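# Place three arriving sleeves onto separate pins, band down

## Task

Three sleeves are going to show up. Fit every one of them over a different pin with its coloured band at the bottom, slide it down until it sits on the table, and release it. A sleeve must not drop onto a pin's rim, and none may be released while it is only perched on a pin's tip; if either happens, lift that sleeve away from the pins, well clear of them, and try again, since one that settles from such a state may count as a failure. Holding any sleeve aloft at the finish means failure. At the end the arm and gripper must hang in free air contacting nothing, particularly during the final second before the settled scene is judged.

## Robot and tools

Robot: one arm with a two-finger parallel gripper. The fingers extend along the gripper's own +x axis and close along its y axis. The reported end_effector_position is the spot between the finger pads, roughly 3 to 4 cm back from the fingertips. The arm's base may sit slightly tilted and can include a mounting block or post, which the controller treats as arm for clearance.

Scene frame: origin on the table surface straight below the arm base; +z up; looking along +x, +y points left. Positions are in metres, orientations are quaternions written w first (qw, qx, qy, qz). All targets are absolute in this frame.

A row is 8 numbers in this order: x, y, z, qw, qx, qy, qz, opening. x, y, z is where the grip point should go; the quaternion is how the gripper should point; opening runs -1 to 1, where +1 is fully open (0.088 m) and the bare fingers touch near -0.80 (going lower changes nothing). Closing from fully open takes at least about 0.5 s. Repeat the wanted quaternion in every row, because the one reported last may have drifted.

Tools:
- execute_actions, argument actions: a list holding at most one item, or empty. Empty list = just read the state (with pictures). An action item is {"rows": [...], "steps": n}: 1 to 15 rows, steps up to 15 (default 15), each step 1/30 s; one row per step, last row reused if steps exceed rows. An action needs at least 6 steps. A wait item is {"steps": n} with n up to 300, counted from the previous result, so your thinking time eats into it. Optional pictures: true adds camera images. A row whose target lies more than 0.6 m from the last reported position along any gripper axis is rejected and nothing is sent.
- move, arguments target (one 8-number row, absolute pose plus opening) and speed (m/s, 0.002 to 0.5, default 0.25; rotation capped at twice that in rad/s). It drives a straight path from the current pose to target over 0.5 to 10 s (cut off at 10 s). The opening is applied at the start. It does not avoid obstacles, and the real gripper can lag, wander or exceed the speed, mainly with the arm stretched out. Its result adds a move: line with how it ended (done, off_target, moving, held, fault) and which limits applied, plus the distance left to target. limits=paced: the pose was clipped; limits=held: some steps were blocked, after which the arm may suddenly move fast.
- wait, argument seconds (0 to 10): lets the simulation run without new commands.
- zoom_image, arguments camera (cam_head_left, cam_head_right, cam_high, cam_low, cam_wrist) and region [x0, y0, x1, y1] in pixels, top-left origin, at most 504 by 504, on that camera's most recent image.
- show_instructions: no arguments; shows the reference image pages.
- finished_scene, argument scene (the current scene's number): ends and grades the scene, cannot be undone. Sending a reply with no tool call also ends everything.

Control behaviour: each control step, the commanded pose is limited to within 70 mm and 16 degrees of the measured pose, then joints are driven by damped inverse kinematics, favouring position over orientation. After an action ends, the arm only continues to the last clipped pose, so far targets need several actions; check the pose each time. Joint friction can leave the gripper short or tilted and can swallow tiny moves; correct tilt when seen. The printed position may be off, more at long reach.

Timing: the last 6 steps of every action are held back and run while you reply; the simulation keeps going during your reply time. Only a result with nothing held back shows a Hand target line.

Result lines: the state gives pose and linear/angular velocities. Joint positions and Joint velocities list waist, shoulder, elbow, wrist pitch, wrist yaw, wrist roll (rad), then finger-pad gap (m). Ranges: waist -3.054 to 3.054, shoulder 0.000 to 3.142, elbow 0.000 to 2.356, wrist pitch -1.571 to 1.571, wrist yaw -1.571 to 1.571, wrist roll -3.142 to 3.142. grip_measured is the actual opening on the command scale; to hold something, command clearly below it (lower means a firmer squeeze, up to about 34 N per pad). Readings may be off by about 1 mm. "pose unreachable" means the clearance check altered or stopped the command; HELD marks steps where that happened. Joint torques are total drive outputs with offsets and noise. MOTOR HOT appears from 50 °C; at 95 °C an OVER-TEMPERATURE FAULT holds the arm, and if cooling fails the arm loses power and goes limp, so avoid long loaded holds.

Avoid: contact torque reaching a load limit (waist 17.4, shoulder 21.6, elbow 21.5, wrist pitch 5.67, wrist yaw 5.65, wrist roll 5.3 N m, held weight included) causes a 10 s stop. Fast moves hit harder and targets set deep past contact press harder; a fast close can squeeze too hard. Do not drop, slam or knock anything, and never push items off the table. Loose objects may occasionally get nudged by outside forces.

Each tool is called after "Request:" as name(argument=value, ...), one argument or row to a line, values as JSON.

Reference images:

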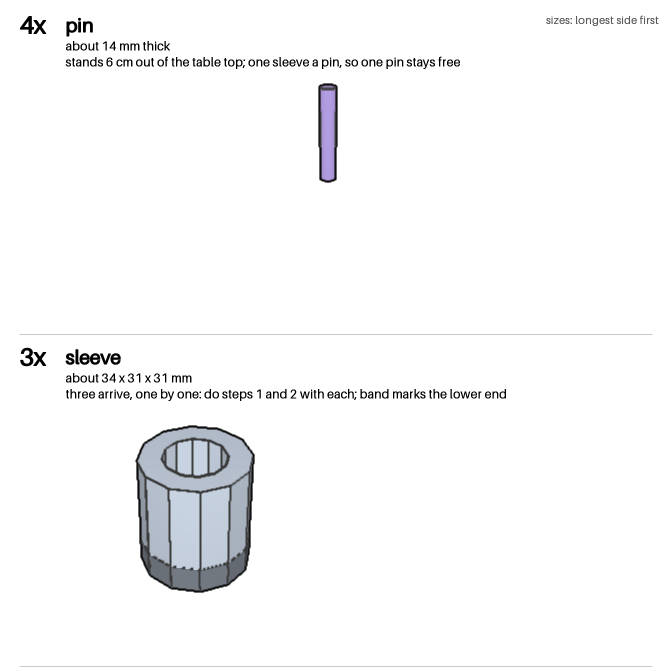

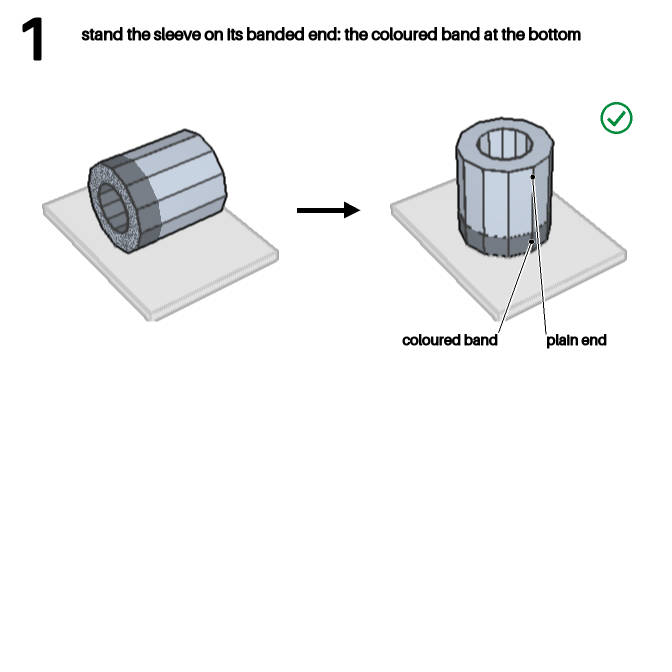

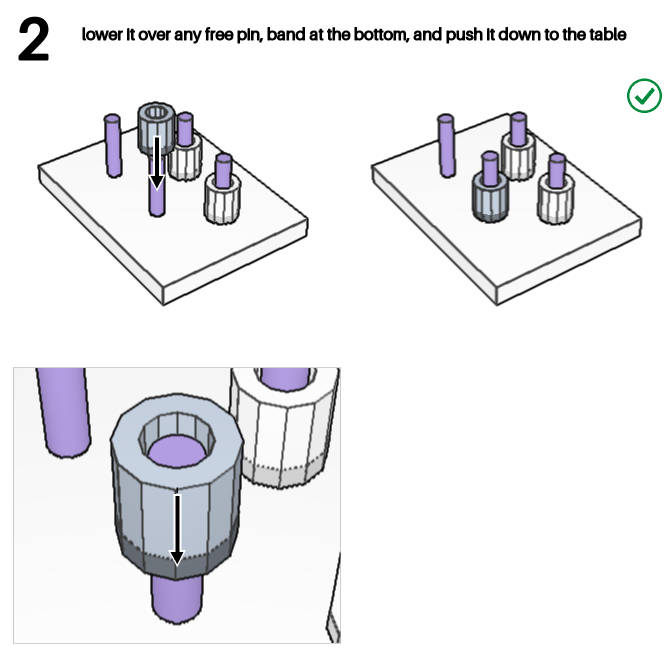

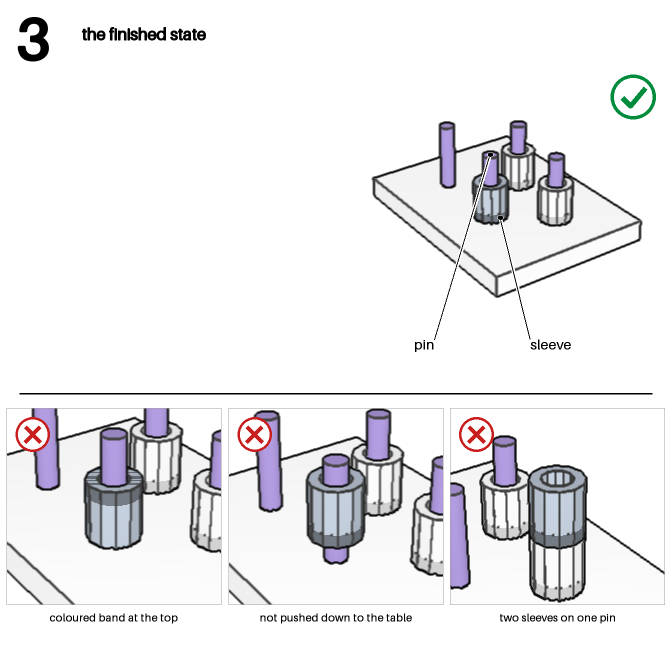

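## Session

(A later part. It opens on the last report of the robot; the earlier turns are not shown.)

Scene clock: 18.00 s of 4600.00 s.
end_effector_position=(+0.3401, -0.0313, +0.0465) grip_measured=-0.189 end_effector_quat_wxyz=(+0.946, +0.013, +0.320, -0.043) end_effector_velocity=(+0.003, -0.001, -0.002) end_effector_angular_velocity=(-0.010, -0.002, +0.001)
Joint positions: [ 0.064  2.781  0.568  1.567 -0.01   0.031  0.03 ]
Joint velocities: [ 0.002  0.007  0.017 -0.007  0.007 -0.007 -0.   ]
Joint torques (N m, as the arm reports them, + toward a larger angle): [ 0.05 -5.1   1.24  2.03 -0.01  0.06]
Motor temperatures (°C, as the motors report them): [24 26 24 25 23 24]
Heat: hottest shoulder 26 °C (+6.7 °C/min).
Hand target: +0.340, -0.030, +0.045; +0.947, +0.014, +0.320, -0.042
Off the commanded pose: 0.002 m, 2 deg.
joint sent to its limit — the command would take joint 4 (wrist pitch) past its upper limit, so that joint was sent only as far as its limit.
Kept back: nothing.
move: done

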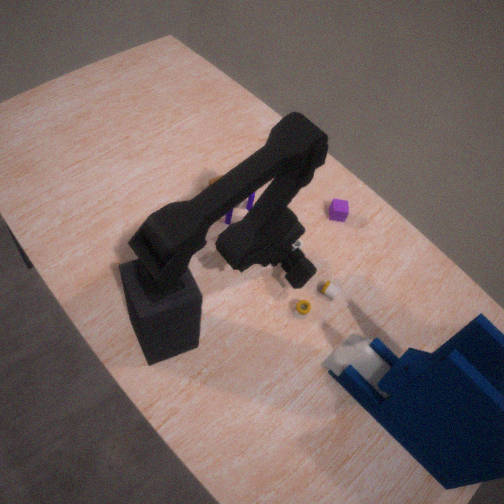

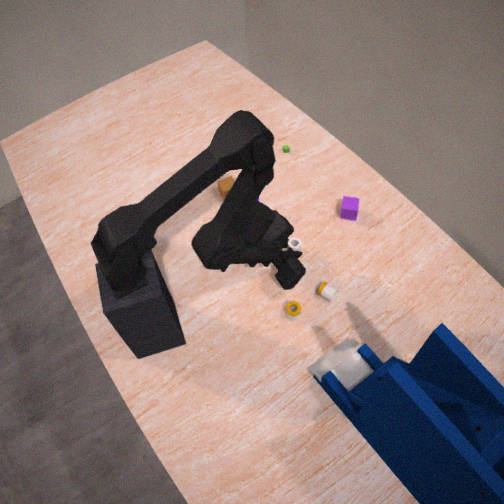

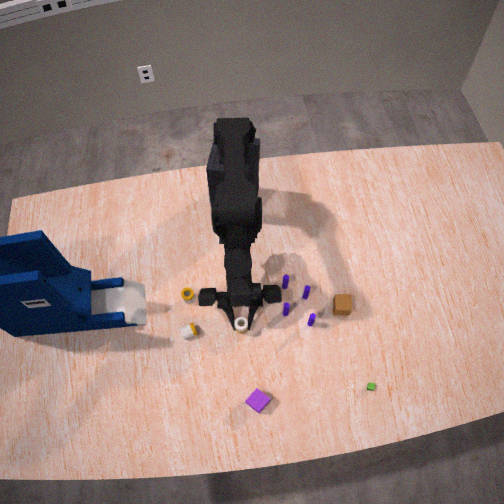

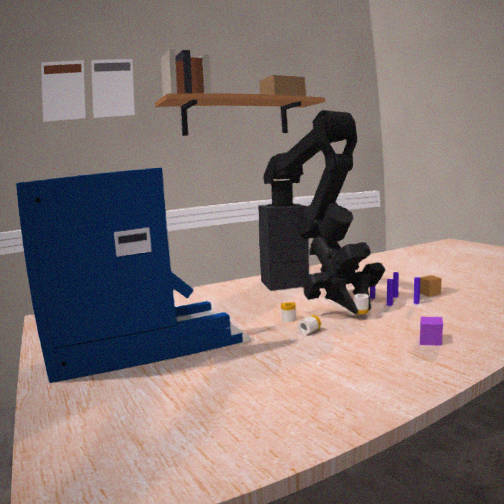

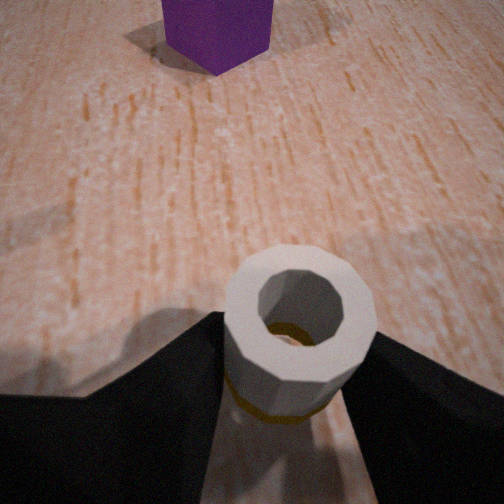

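Request:
move(
  target=[0.362,-0.042,0.033,0.9515,0.0133,0.3046,-0.0415,-0.45],
  speed=0.03,
)

Request:
zoom_image(
  camera="cam_low",
  region=[310,270,410,345],
)

Scene clock: 19.47 s of 4600.00 s.
end_effector_position=(+0.3626, -0.0413, +0.0354) grip_measured=-0.189 end_effector_quat_wxyz=(+0.952, +0.015, +0.303, -0.043) end_effector_velocity=(-0.003, -0.004, -0.006) end_effector_angular_velocity=(-0.008, +0.022, -0.010)
Joint positions: [ 0.032  2.829  0.679  1.541 -0.038  0.018  0.03 ]
Joint velocities: [-0.007  0.007  0.007 -0.022  0.007 -0.007 -0.   ]
Joint torques (N m, as the arm reports them, + toward a larger angle): [-0.54 -5.47  1.52  1.66 -0.13 -0.19]
Motor temperatures (°C, as the motors report them): [24 26 24 25 23 24]
Heat: hottest shoulder 26 °C (+6.2 °C/min).
Hand target: +0.362, -0.042, +0.033; +0.952, +0.013, +0.304, -0.042
Off the commanded pose: 0.003 m, 0 deg.
Kept back: nothing.
move: done

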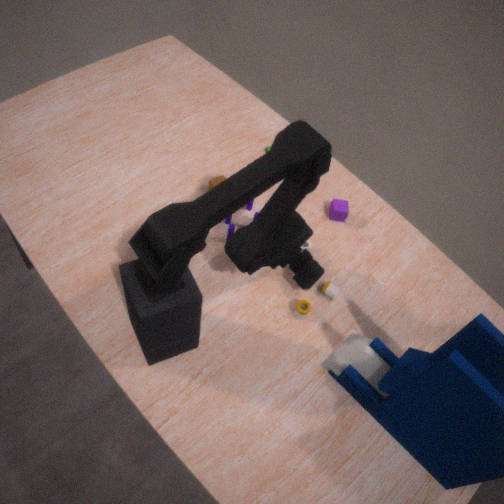

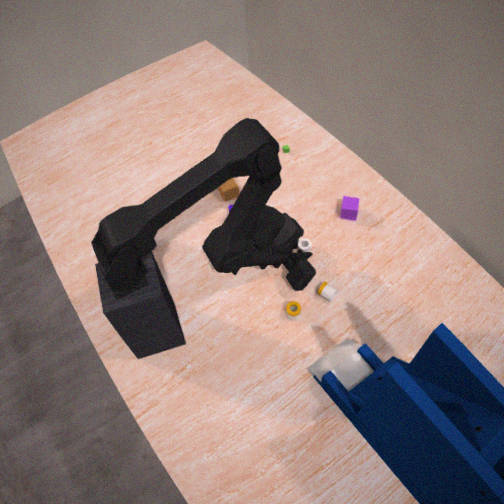

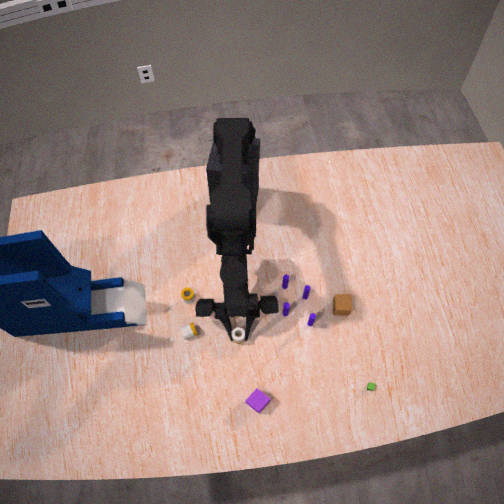

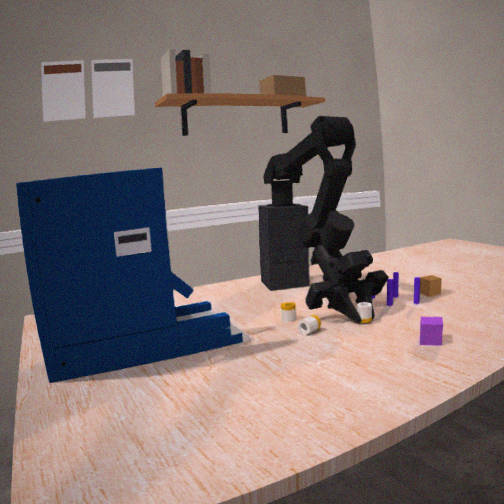

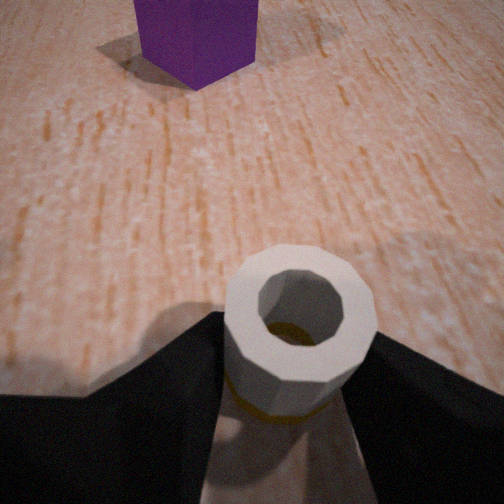

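Region (310, 270, 410, 345) of cam_low's 504x504 image, scaled by 5.040, with more detail than that image has; it fills the top 378 rows of this view, and the rest is white.

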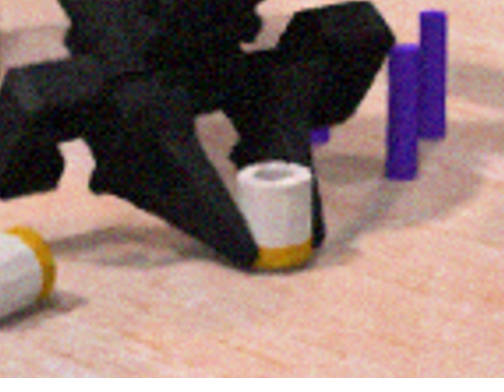

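Nearly down. A bit lower.

Request:
move(
  target=[0.362,-0.042,0.028,0.9515,0.0133,0.3046,-0.0415,-0.45],
  speed=0.015,
)

Request:
zoom_image(
  camera="cam_low",
  region=[310,270,410,345],
)

Scene clock: 20.40 s of 4600.00 s.
end_effector_position=(+0.3631, -0.0414, +0.0316) grip_measured=-0.189 end_effector_quat_wxyz=(+0.952, +0.015, +0.302, -0.043) end_effector_velocity=(+0.001, +0.000, -0.000) end_effector_angular_velocity=(-0.001, +0.003, +0.008)
Joint positions: [ 0.032  2.847  0.692  1.548 -0.038  0.018  0.03 ]
Joint velocities: [-0.002 -0.002  0.002 -0.007 -0.007 -0.007 -0.   ]
Joint torques (N m, as the arm reports them, + toward a larger angle): [-0.53 -4.96  1.8   1.66 -0.14 -0.17]
Motor temperatures (°C, as the motors report them): [24 26 24 25 23 24]
Heat: hottest shoulder 26 °C (+5.9 °C/min).
Hand target: +0.362, -0.042, +0.028; +0.952, +0.013, +0.305, -0.041
Off the commanded pose: 0.004 m, 0 deg.
Kept back: nothing.
move: done

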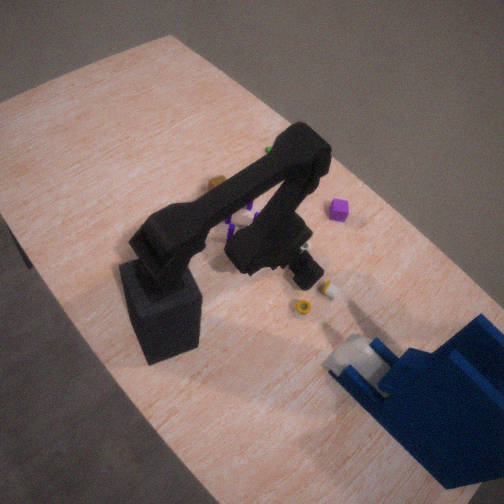

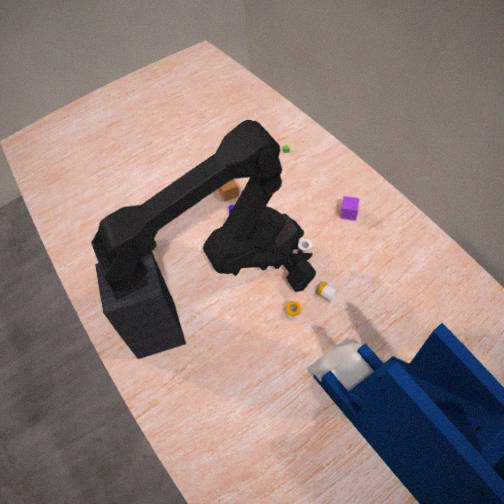

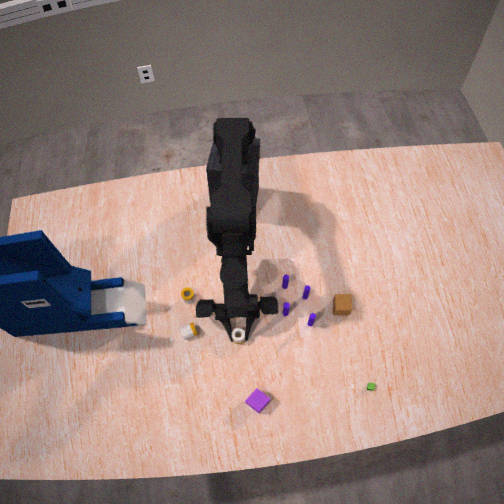

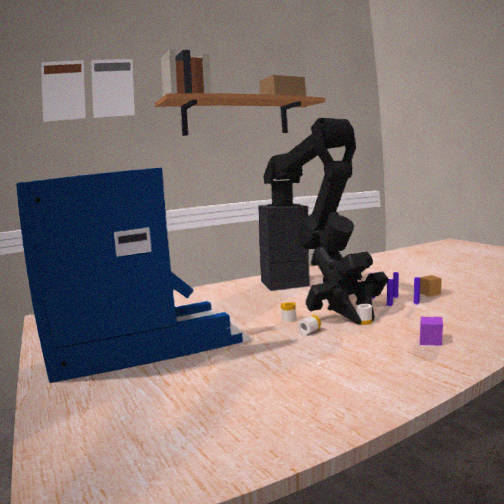

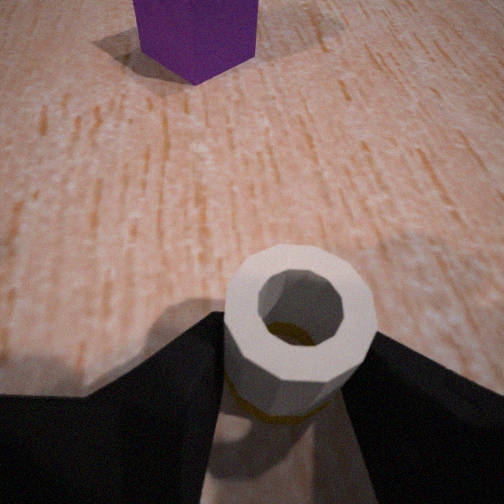

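Region (310, 270, 410, 345) of cam_low's 504x504 image, scaled by 5.040, with more detail than that image has; it fills the top 378 rows of this view, and the rest is white.

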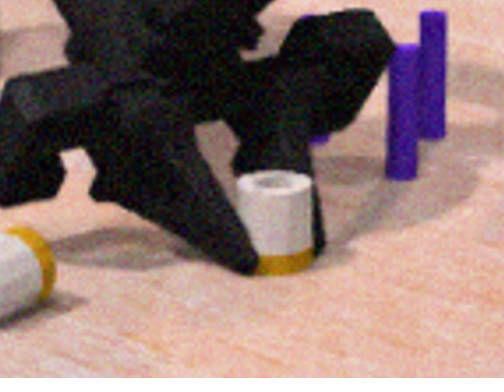

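Request:
move(
  target=[0.362,-0.042,0.033,0.9515,0.0133,0.3046,-0.0415,0.3],
  speed=0.015,
)

Request:
move(
  target=[0.377,-0.043,0.056,0.8282,0.0244,0.5586,-0.0361,0.3],
  speed=0.2,
)

Request:
zoom_image(
  camera="cam_low",
  region=[310,270,410,345],
)

Scene clock: 21.63 s of 4600.00 s.
end_effector_position=(+0.3628, -0.0401, +0.0317) grip_measured=+0.298 end_effector_quat_wxyz=(+0.952, +0.016, +0.303, -0.039) end_effector_velocity=(+0.001, -0.002, +0.002) end_effector_angular_velocity=(+0.009, -0.008, -0.005)
Joint positions: [ 0.032  2.845  0.69   1.544 -0.046  0.016  0.054]
Joint velocities: [-0.007 -0.002 -0.002  0.007 -0.007  0.007  0.001]
Joint torques (N m, as the arm reports them, + toward a larger angle): [-0.65 -6.86  0.55  1.41  0.08 -0.16]
Motor temperatures (°C, as the motors report them): [24 27 24 25 23 24]
Heat: hottest shoulder 27 °C (+8.3 °C/min).
Hand target: +0.362, -0.042, +0.033; +0.952, +0.013, +0.305, -0.041
Off the commanded pose: 0.002 m, 0 deg.
Kept back: nothing.
move: done

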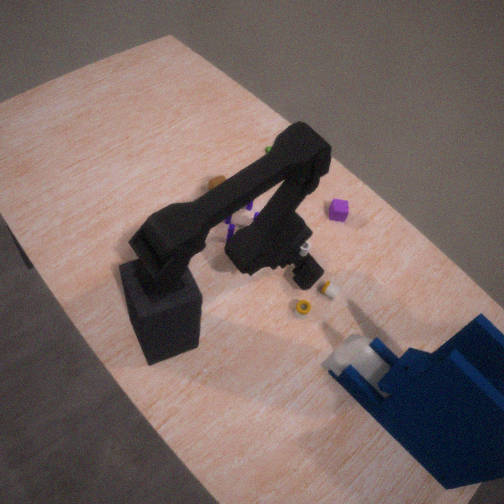

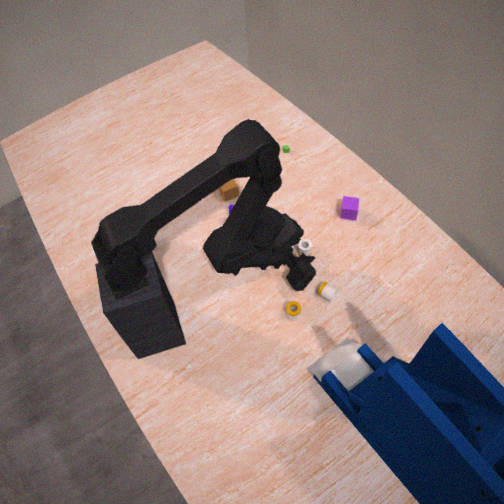

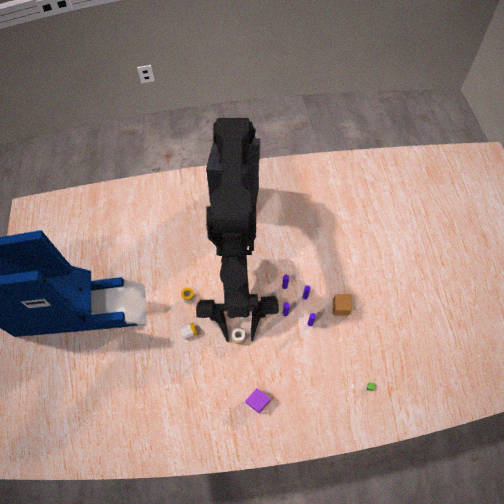

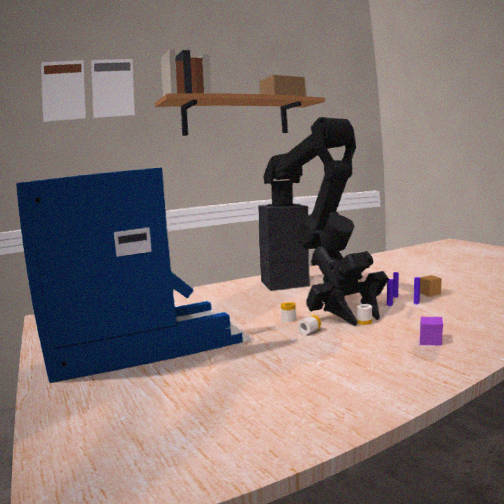

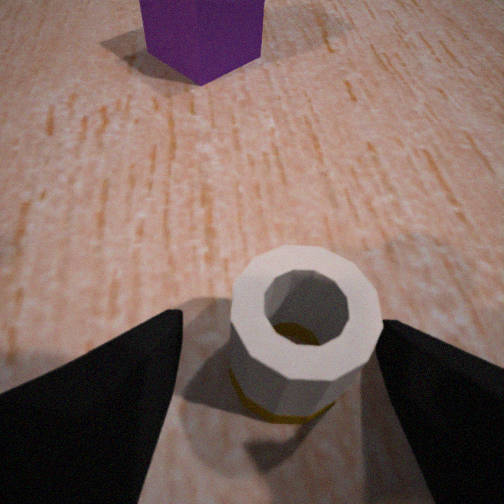

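Scene clock: 23.60 s of 4600.00 s.
end_effector_position=(+0.3705, -0.0404, +0.0504) grip_measured=+0.300 end_effector_quat_wxyz=(+0.823, +0.027, +0.566, -0.034) end_effector_velocity=(-0.000, +0.002, +0.000) end_effector_angular_velocity=(+0.014, +0.011, +0.026)
Joint positions: [ 0.032  2.409  0.913  0.298 -0.046 -0.01   0.054]
Joint velocities: [-0.002 -0.002  0.007 -0.022 -0.022 -0.022 -0.   ]
Joint torques (N m, as the arm reports them, + toward a larger angle): [-0.57 -8.41  4.38  0.75  0.11 -0.2 ]
Motor temperatures (°C, as the motors report them): [24 27 24 25 23 24]
Heat: hottest shoulder 27 °C (+7.6 °C/min).
Hand target: +0.377, -0.043, +0.056; +0.828, +0.023, +0.559, -0.035
Off the commanded pose: 0.009 m, 1 deg.
Kept back: nothing.
move: off_target

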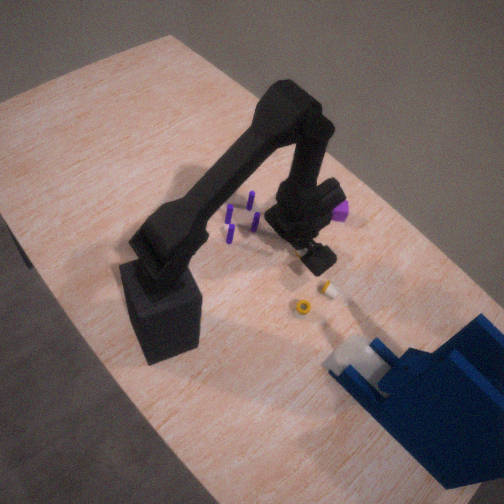

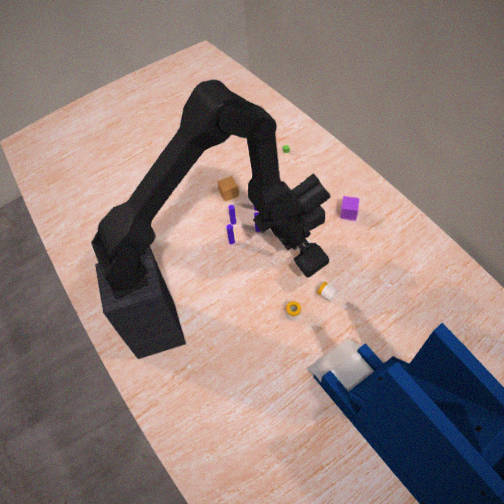

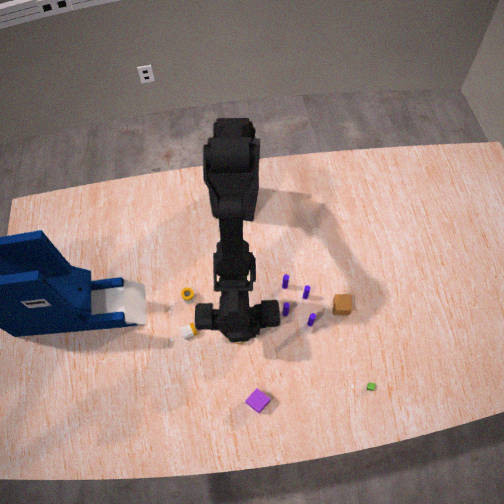

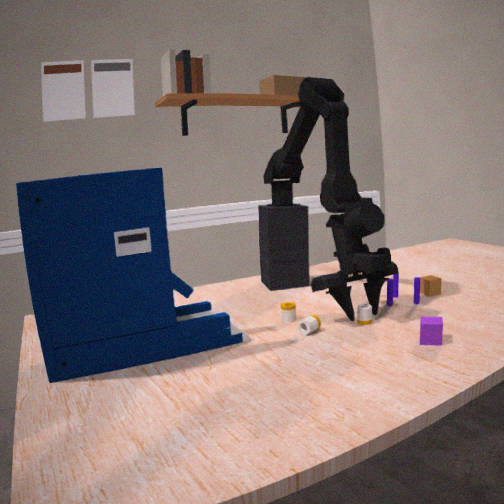

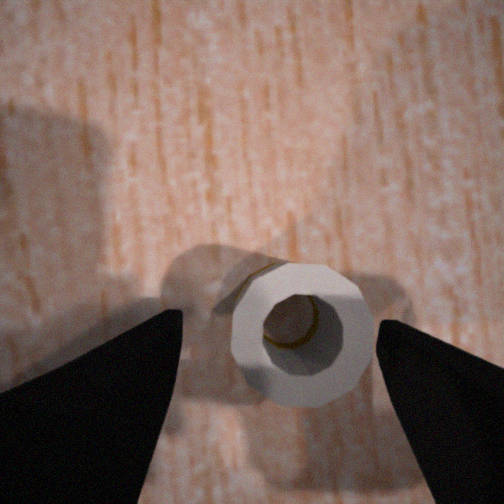

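Region (310, 270, 410, 345) of cam_low's 504x504 image, scaled by 5.040, with more detail than that image has; it fills the top 378 rows of this view, and the rest is white.

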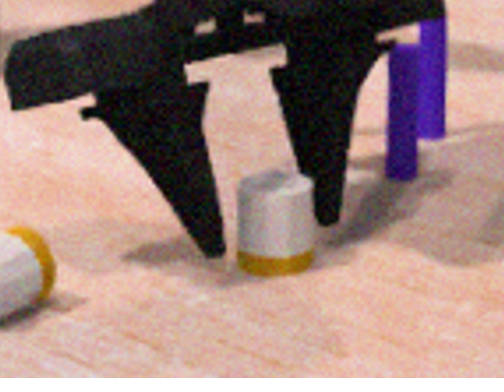

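Request:
move(
  target=[0.382,-0.047,0.055,0.8282,0.0244,0.5586,-0.0361,0.3],
  speed=0.03,
)

Request:
move(
  target=[0.382,-0.047,0.055,0.8282,0.0244,0.5586,-0.0361,-0.5],
  speed=0.03,
)

Scene clock: 24.70 s of 4600.00 s.
end_effector_position=(+0.3788, -0.0452, +0.0535) grip_measured=+0.300 end_effector_quat_wxyz=(+0.826, +0.027, +0.561, -0.037) end_effector_velocity=(-0.005, +0.001, -0.001) end_effector_angular_velocity=(+0.015, +0.020, +0.020)
Joint positions: [ 0.021  2.409  0.94   0.281 -0.046 -0.016  0.054]
Joint velocities: [-0.007 -0.002 -0.002 -0.022 -0.022 -0.022 -0.   ]
Joint torques (N m, as the arm reports them, + toward a larger angle): [-0.61 -7.36  4.58  0.78 -0.01 -0.19]
Motor temperatures (°C, as the motors report them): [24 27 24 25 23 24]
Heat: hottest shoulder 27 °C (+7.3 °C/min).
Hand target: +0.382, -0.047, +0.055; +0.828, +0.025, +0.559, -0.036
Off the commanded pose: 0.004 m, 0 deg.
Kept back: nothing.
move: done

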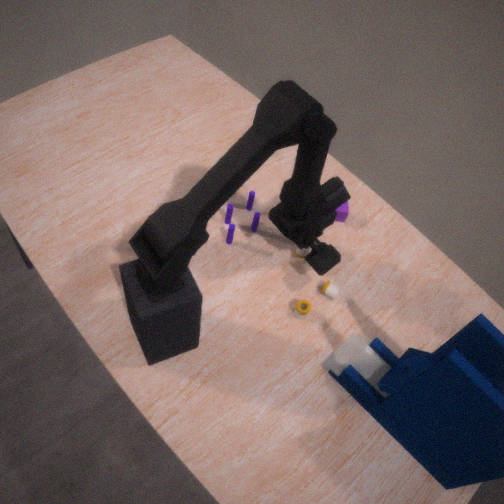

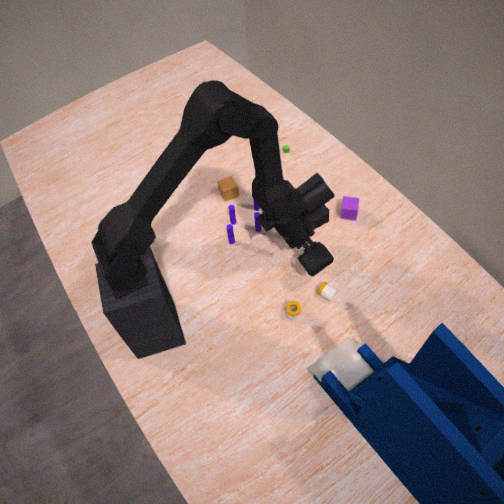

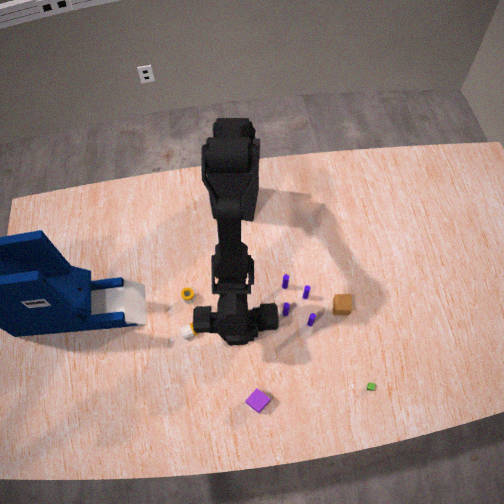

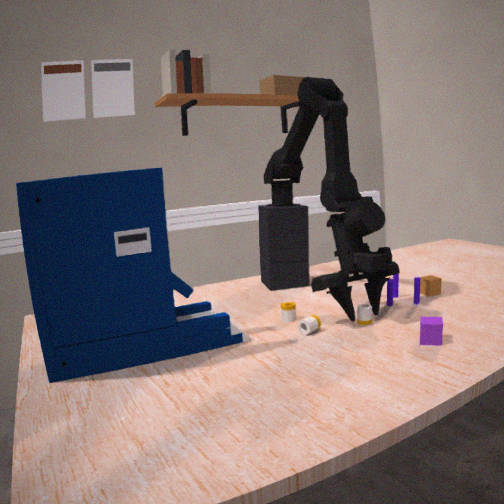

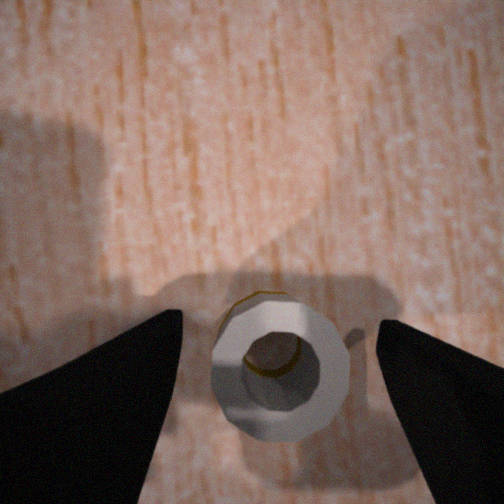

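Scene clock: 25.40 s of 4600.00 s.
end_effector_position=(+0.3788, -0.0452, +0.0536) grip_measured=-0.189 end_effector_quat_wxyz=(+0.826, +0.027, +0.561, -0.037) end_effector_velocity=(+0.002, +0.000, +0.002) end_effector_angular_velocity=(+0.004, -0.003, +0.007)
Joint positions: [ 0.021  2.409  0.941  0.281 -0.046 -0.016  0.03 ]
Joint velocities: [-0.002 -0.007  0.002 -0.007 -0.007 -0.007 -0.   ]
Joint torques (N m, as the arm reports them, + toward a larger angle): [-0.63 -7.37  4.57  0.76 -0.02 -0.19]
Motor temperatures (°C, as the motors report them): [24 27 24 25 23 24]
Heat: hottest shoulder 27 °C (+7.1 °C/min).
Hand target: +0.382, -0.047, +0.055; +0.828, +0.024, +0.559, -0.036
Off the commanded pose: 0.004 m, 0 deg.
Kept back: nothing.
move: done

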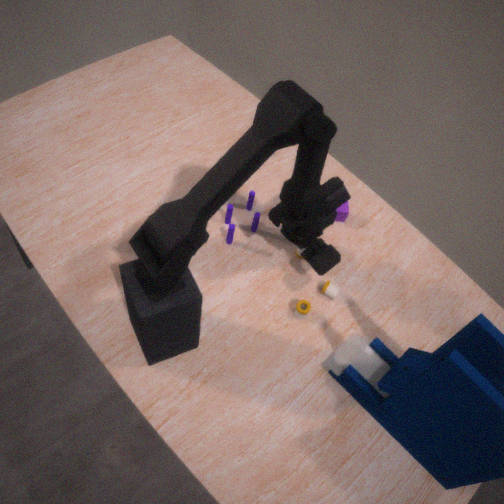

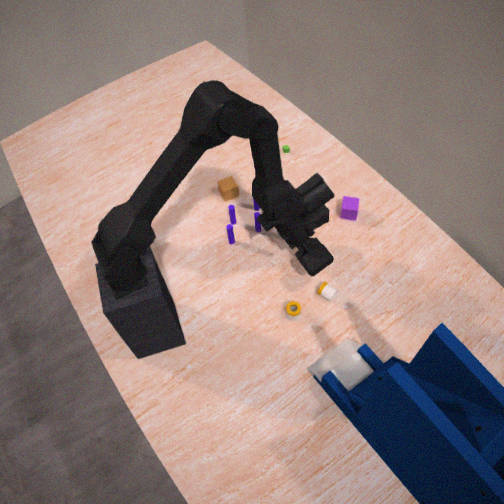

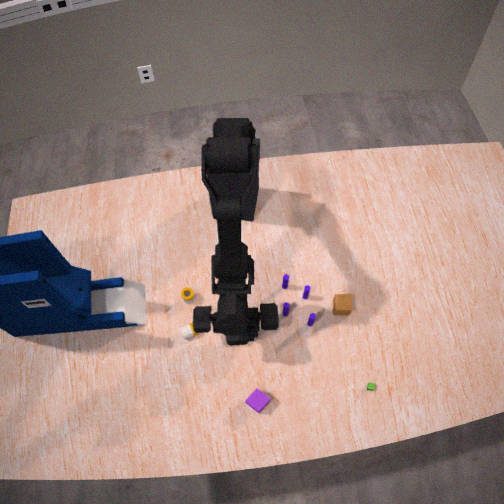

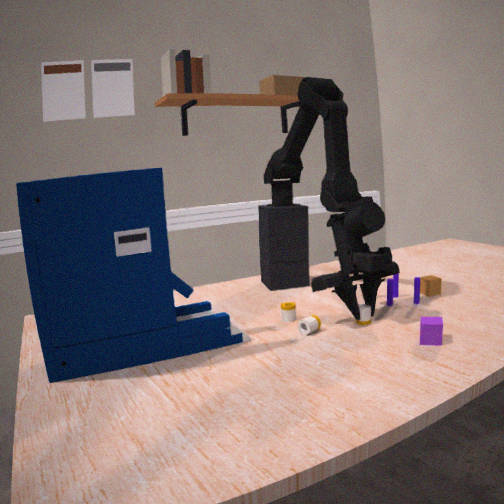

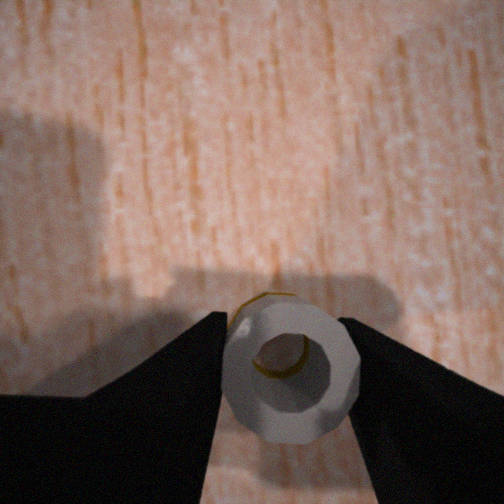

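Request:
move(
  target=[0.38,-0.045,0.15,0.8282,0.0244,0.5586,-0.0361,-0.5],
  speed=0.2,
)

Request:
move(
  target=[0.345,0.12,0.15,0.8144,-0.0976,0.5535,0.1436,-0.5],
  speed=0.2,
)

Scene clock: 26.67 s of 4600.00 s.
end_effector_position=(+0.3786, -0.0438, +0.1452) grip_measured=-0.189 end_effector_quat_wxyz=(+0.825, +0.026, +0.563, -0.037) end_effector_velocity=(-0.003, +0.003, +0.004) end_effector_angular_velocity=(+0.005, +0.007, +0.012)
Joint positions: [ 0.017  2.075  0.916 -0.033 -0.046 -0.021  0.03 ]
Joint velocities: [ 0.002 -0.022 -0.007 -0.022 -0.007 -0.007 -0.   ]
Joint torques (N m, as the arm reports them, + toward a larger angle): [-0.59 -8.2   4.93  0.76 -0.07 -0.2 ]
Motor temperatures (°C, as the motors report them): [24 28 24 25 23 24]
Heat: hottest shoulder 28 °C (+9.0 °C/min).
Hand target: +0.380, -0.045, +0.150; +0.828, +0.024, +0.559, -0.036
Off the commanded pose: 0.005 m, 1 deg.
Kept back: nothing.
move: done

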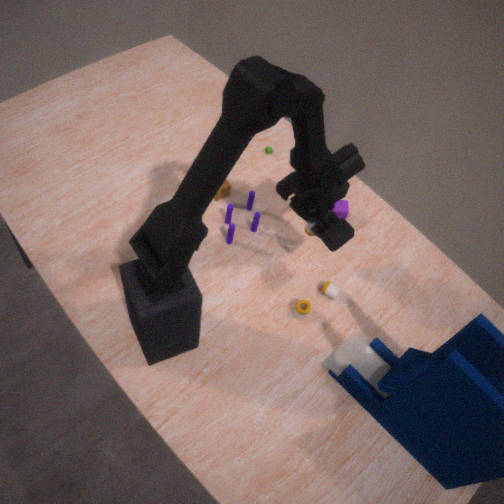

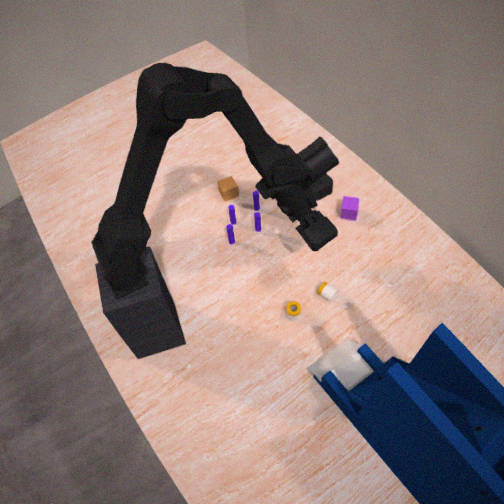

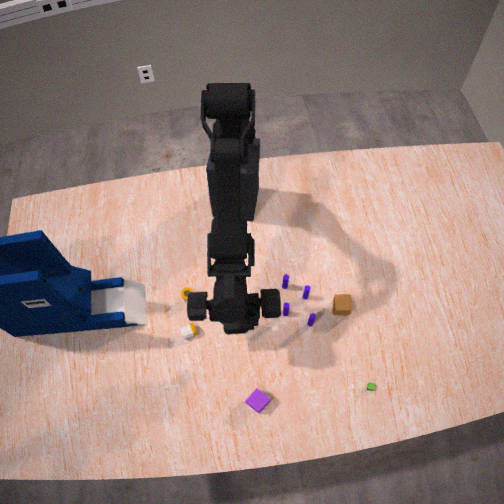

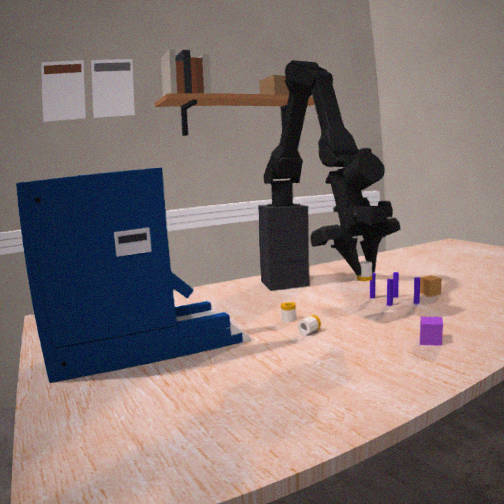

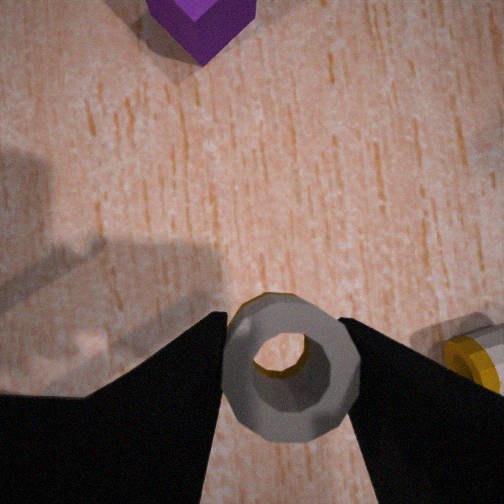

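Scene clock: 28.20 s of 4600.00 s.
end_effector_position=(+0.3413, +0.1175, +0.1448) grip_measured=-0.189 end_effector_quat_wxyz=(+0.811, -0.098, +0.559, +0.145) end_effector_velocity=(-0.007, -0.000, -0.003) end_effector_angular_velocity=(-0.004, +0.027, +0.011)
Joint positions: [ 0.464  2.009  0.827 -0.004 -0.041 -0.018  0.03 ]
Joint velocities: [ 0.002 -0.002 -0.007 -0.022 -0.007 -0.007 -0.   ]
Joint torques (N m, as the arm reports them, + toward a larger angle): [ 0.1  -7.64  5.52  0.75  0.13  0.18]
Motor temperatures (°C, as the motors report them): [24 28 24 25 23 24]
Heat: hottest shoulder 28 °C (+8.5 °C/min).
Hand target: +0.345, +0.120, +0.150; +0.815, -0.097, +0.552, +0.144
Off the commanded pose: 0.007 m, 1 deg.
Kept back: nothing.
move: done

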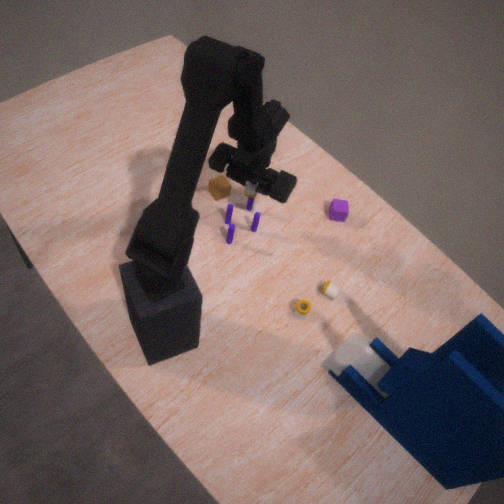

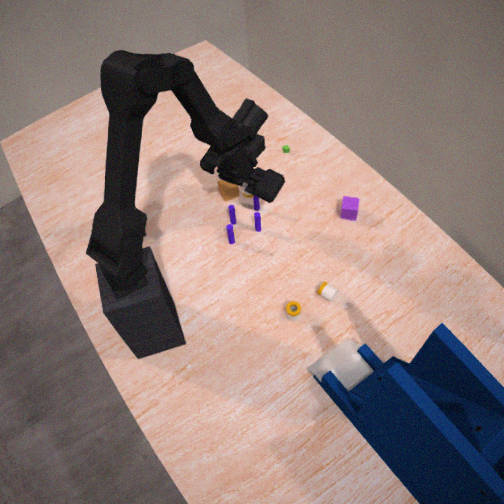

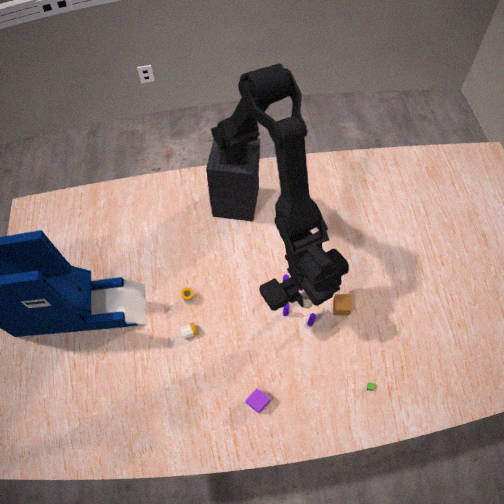

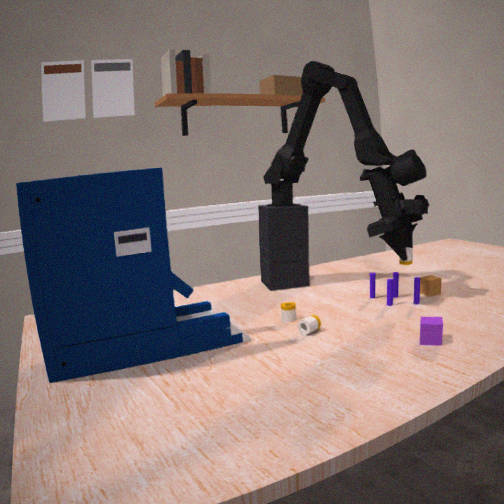

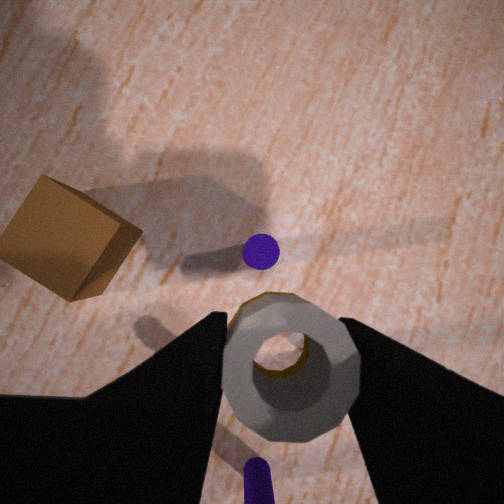

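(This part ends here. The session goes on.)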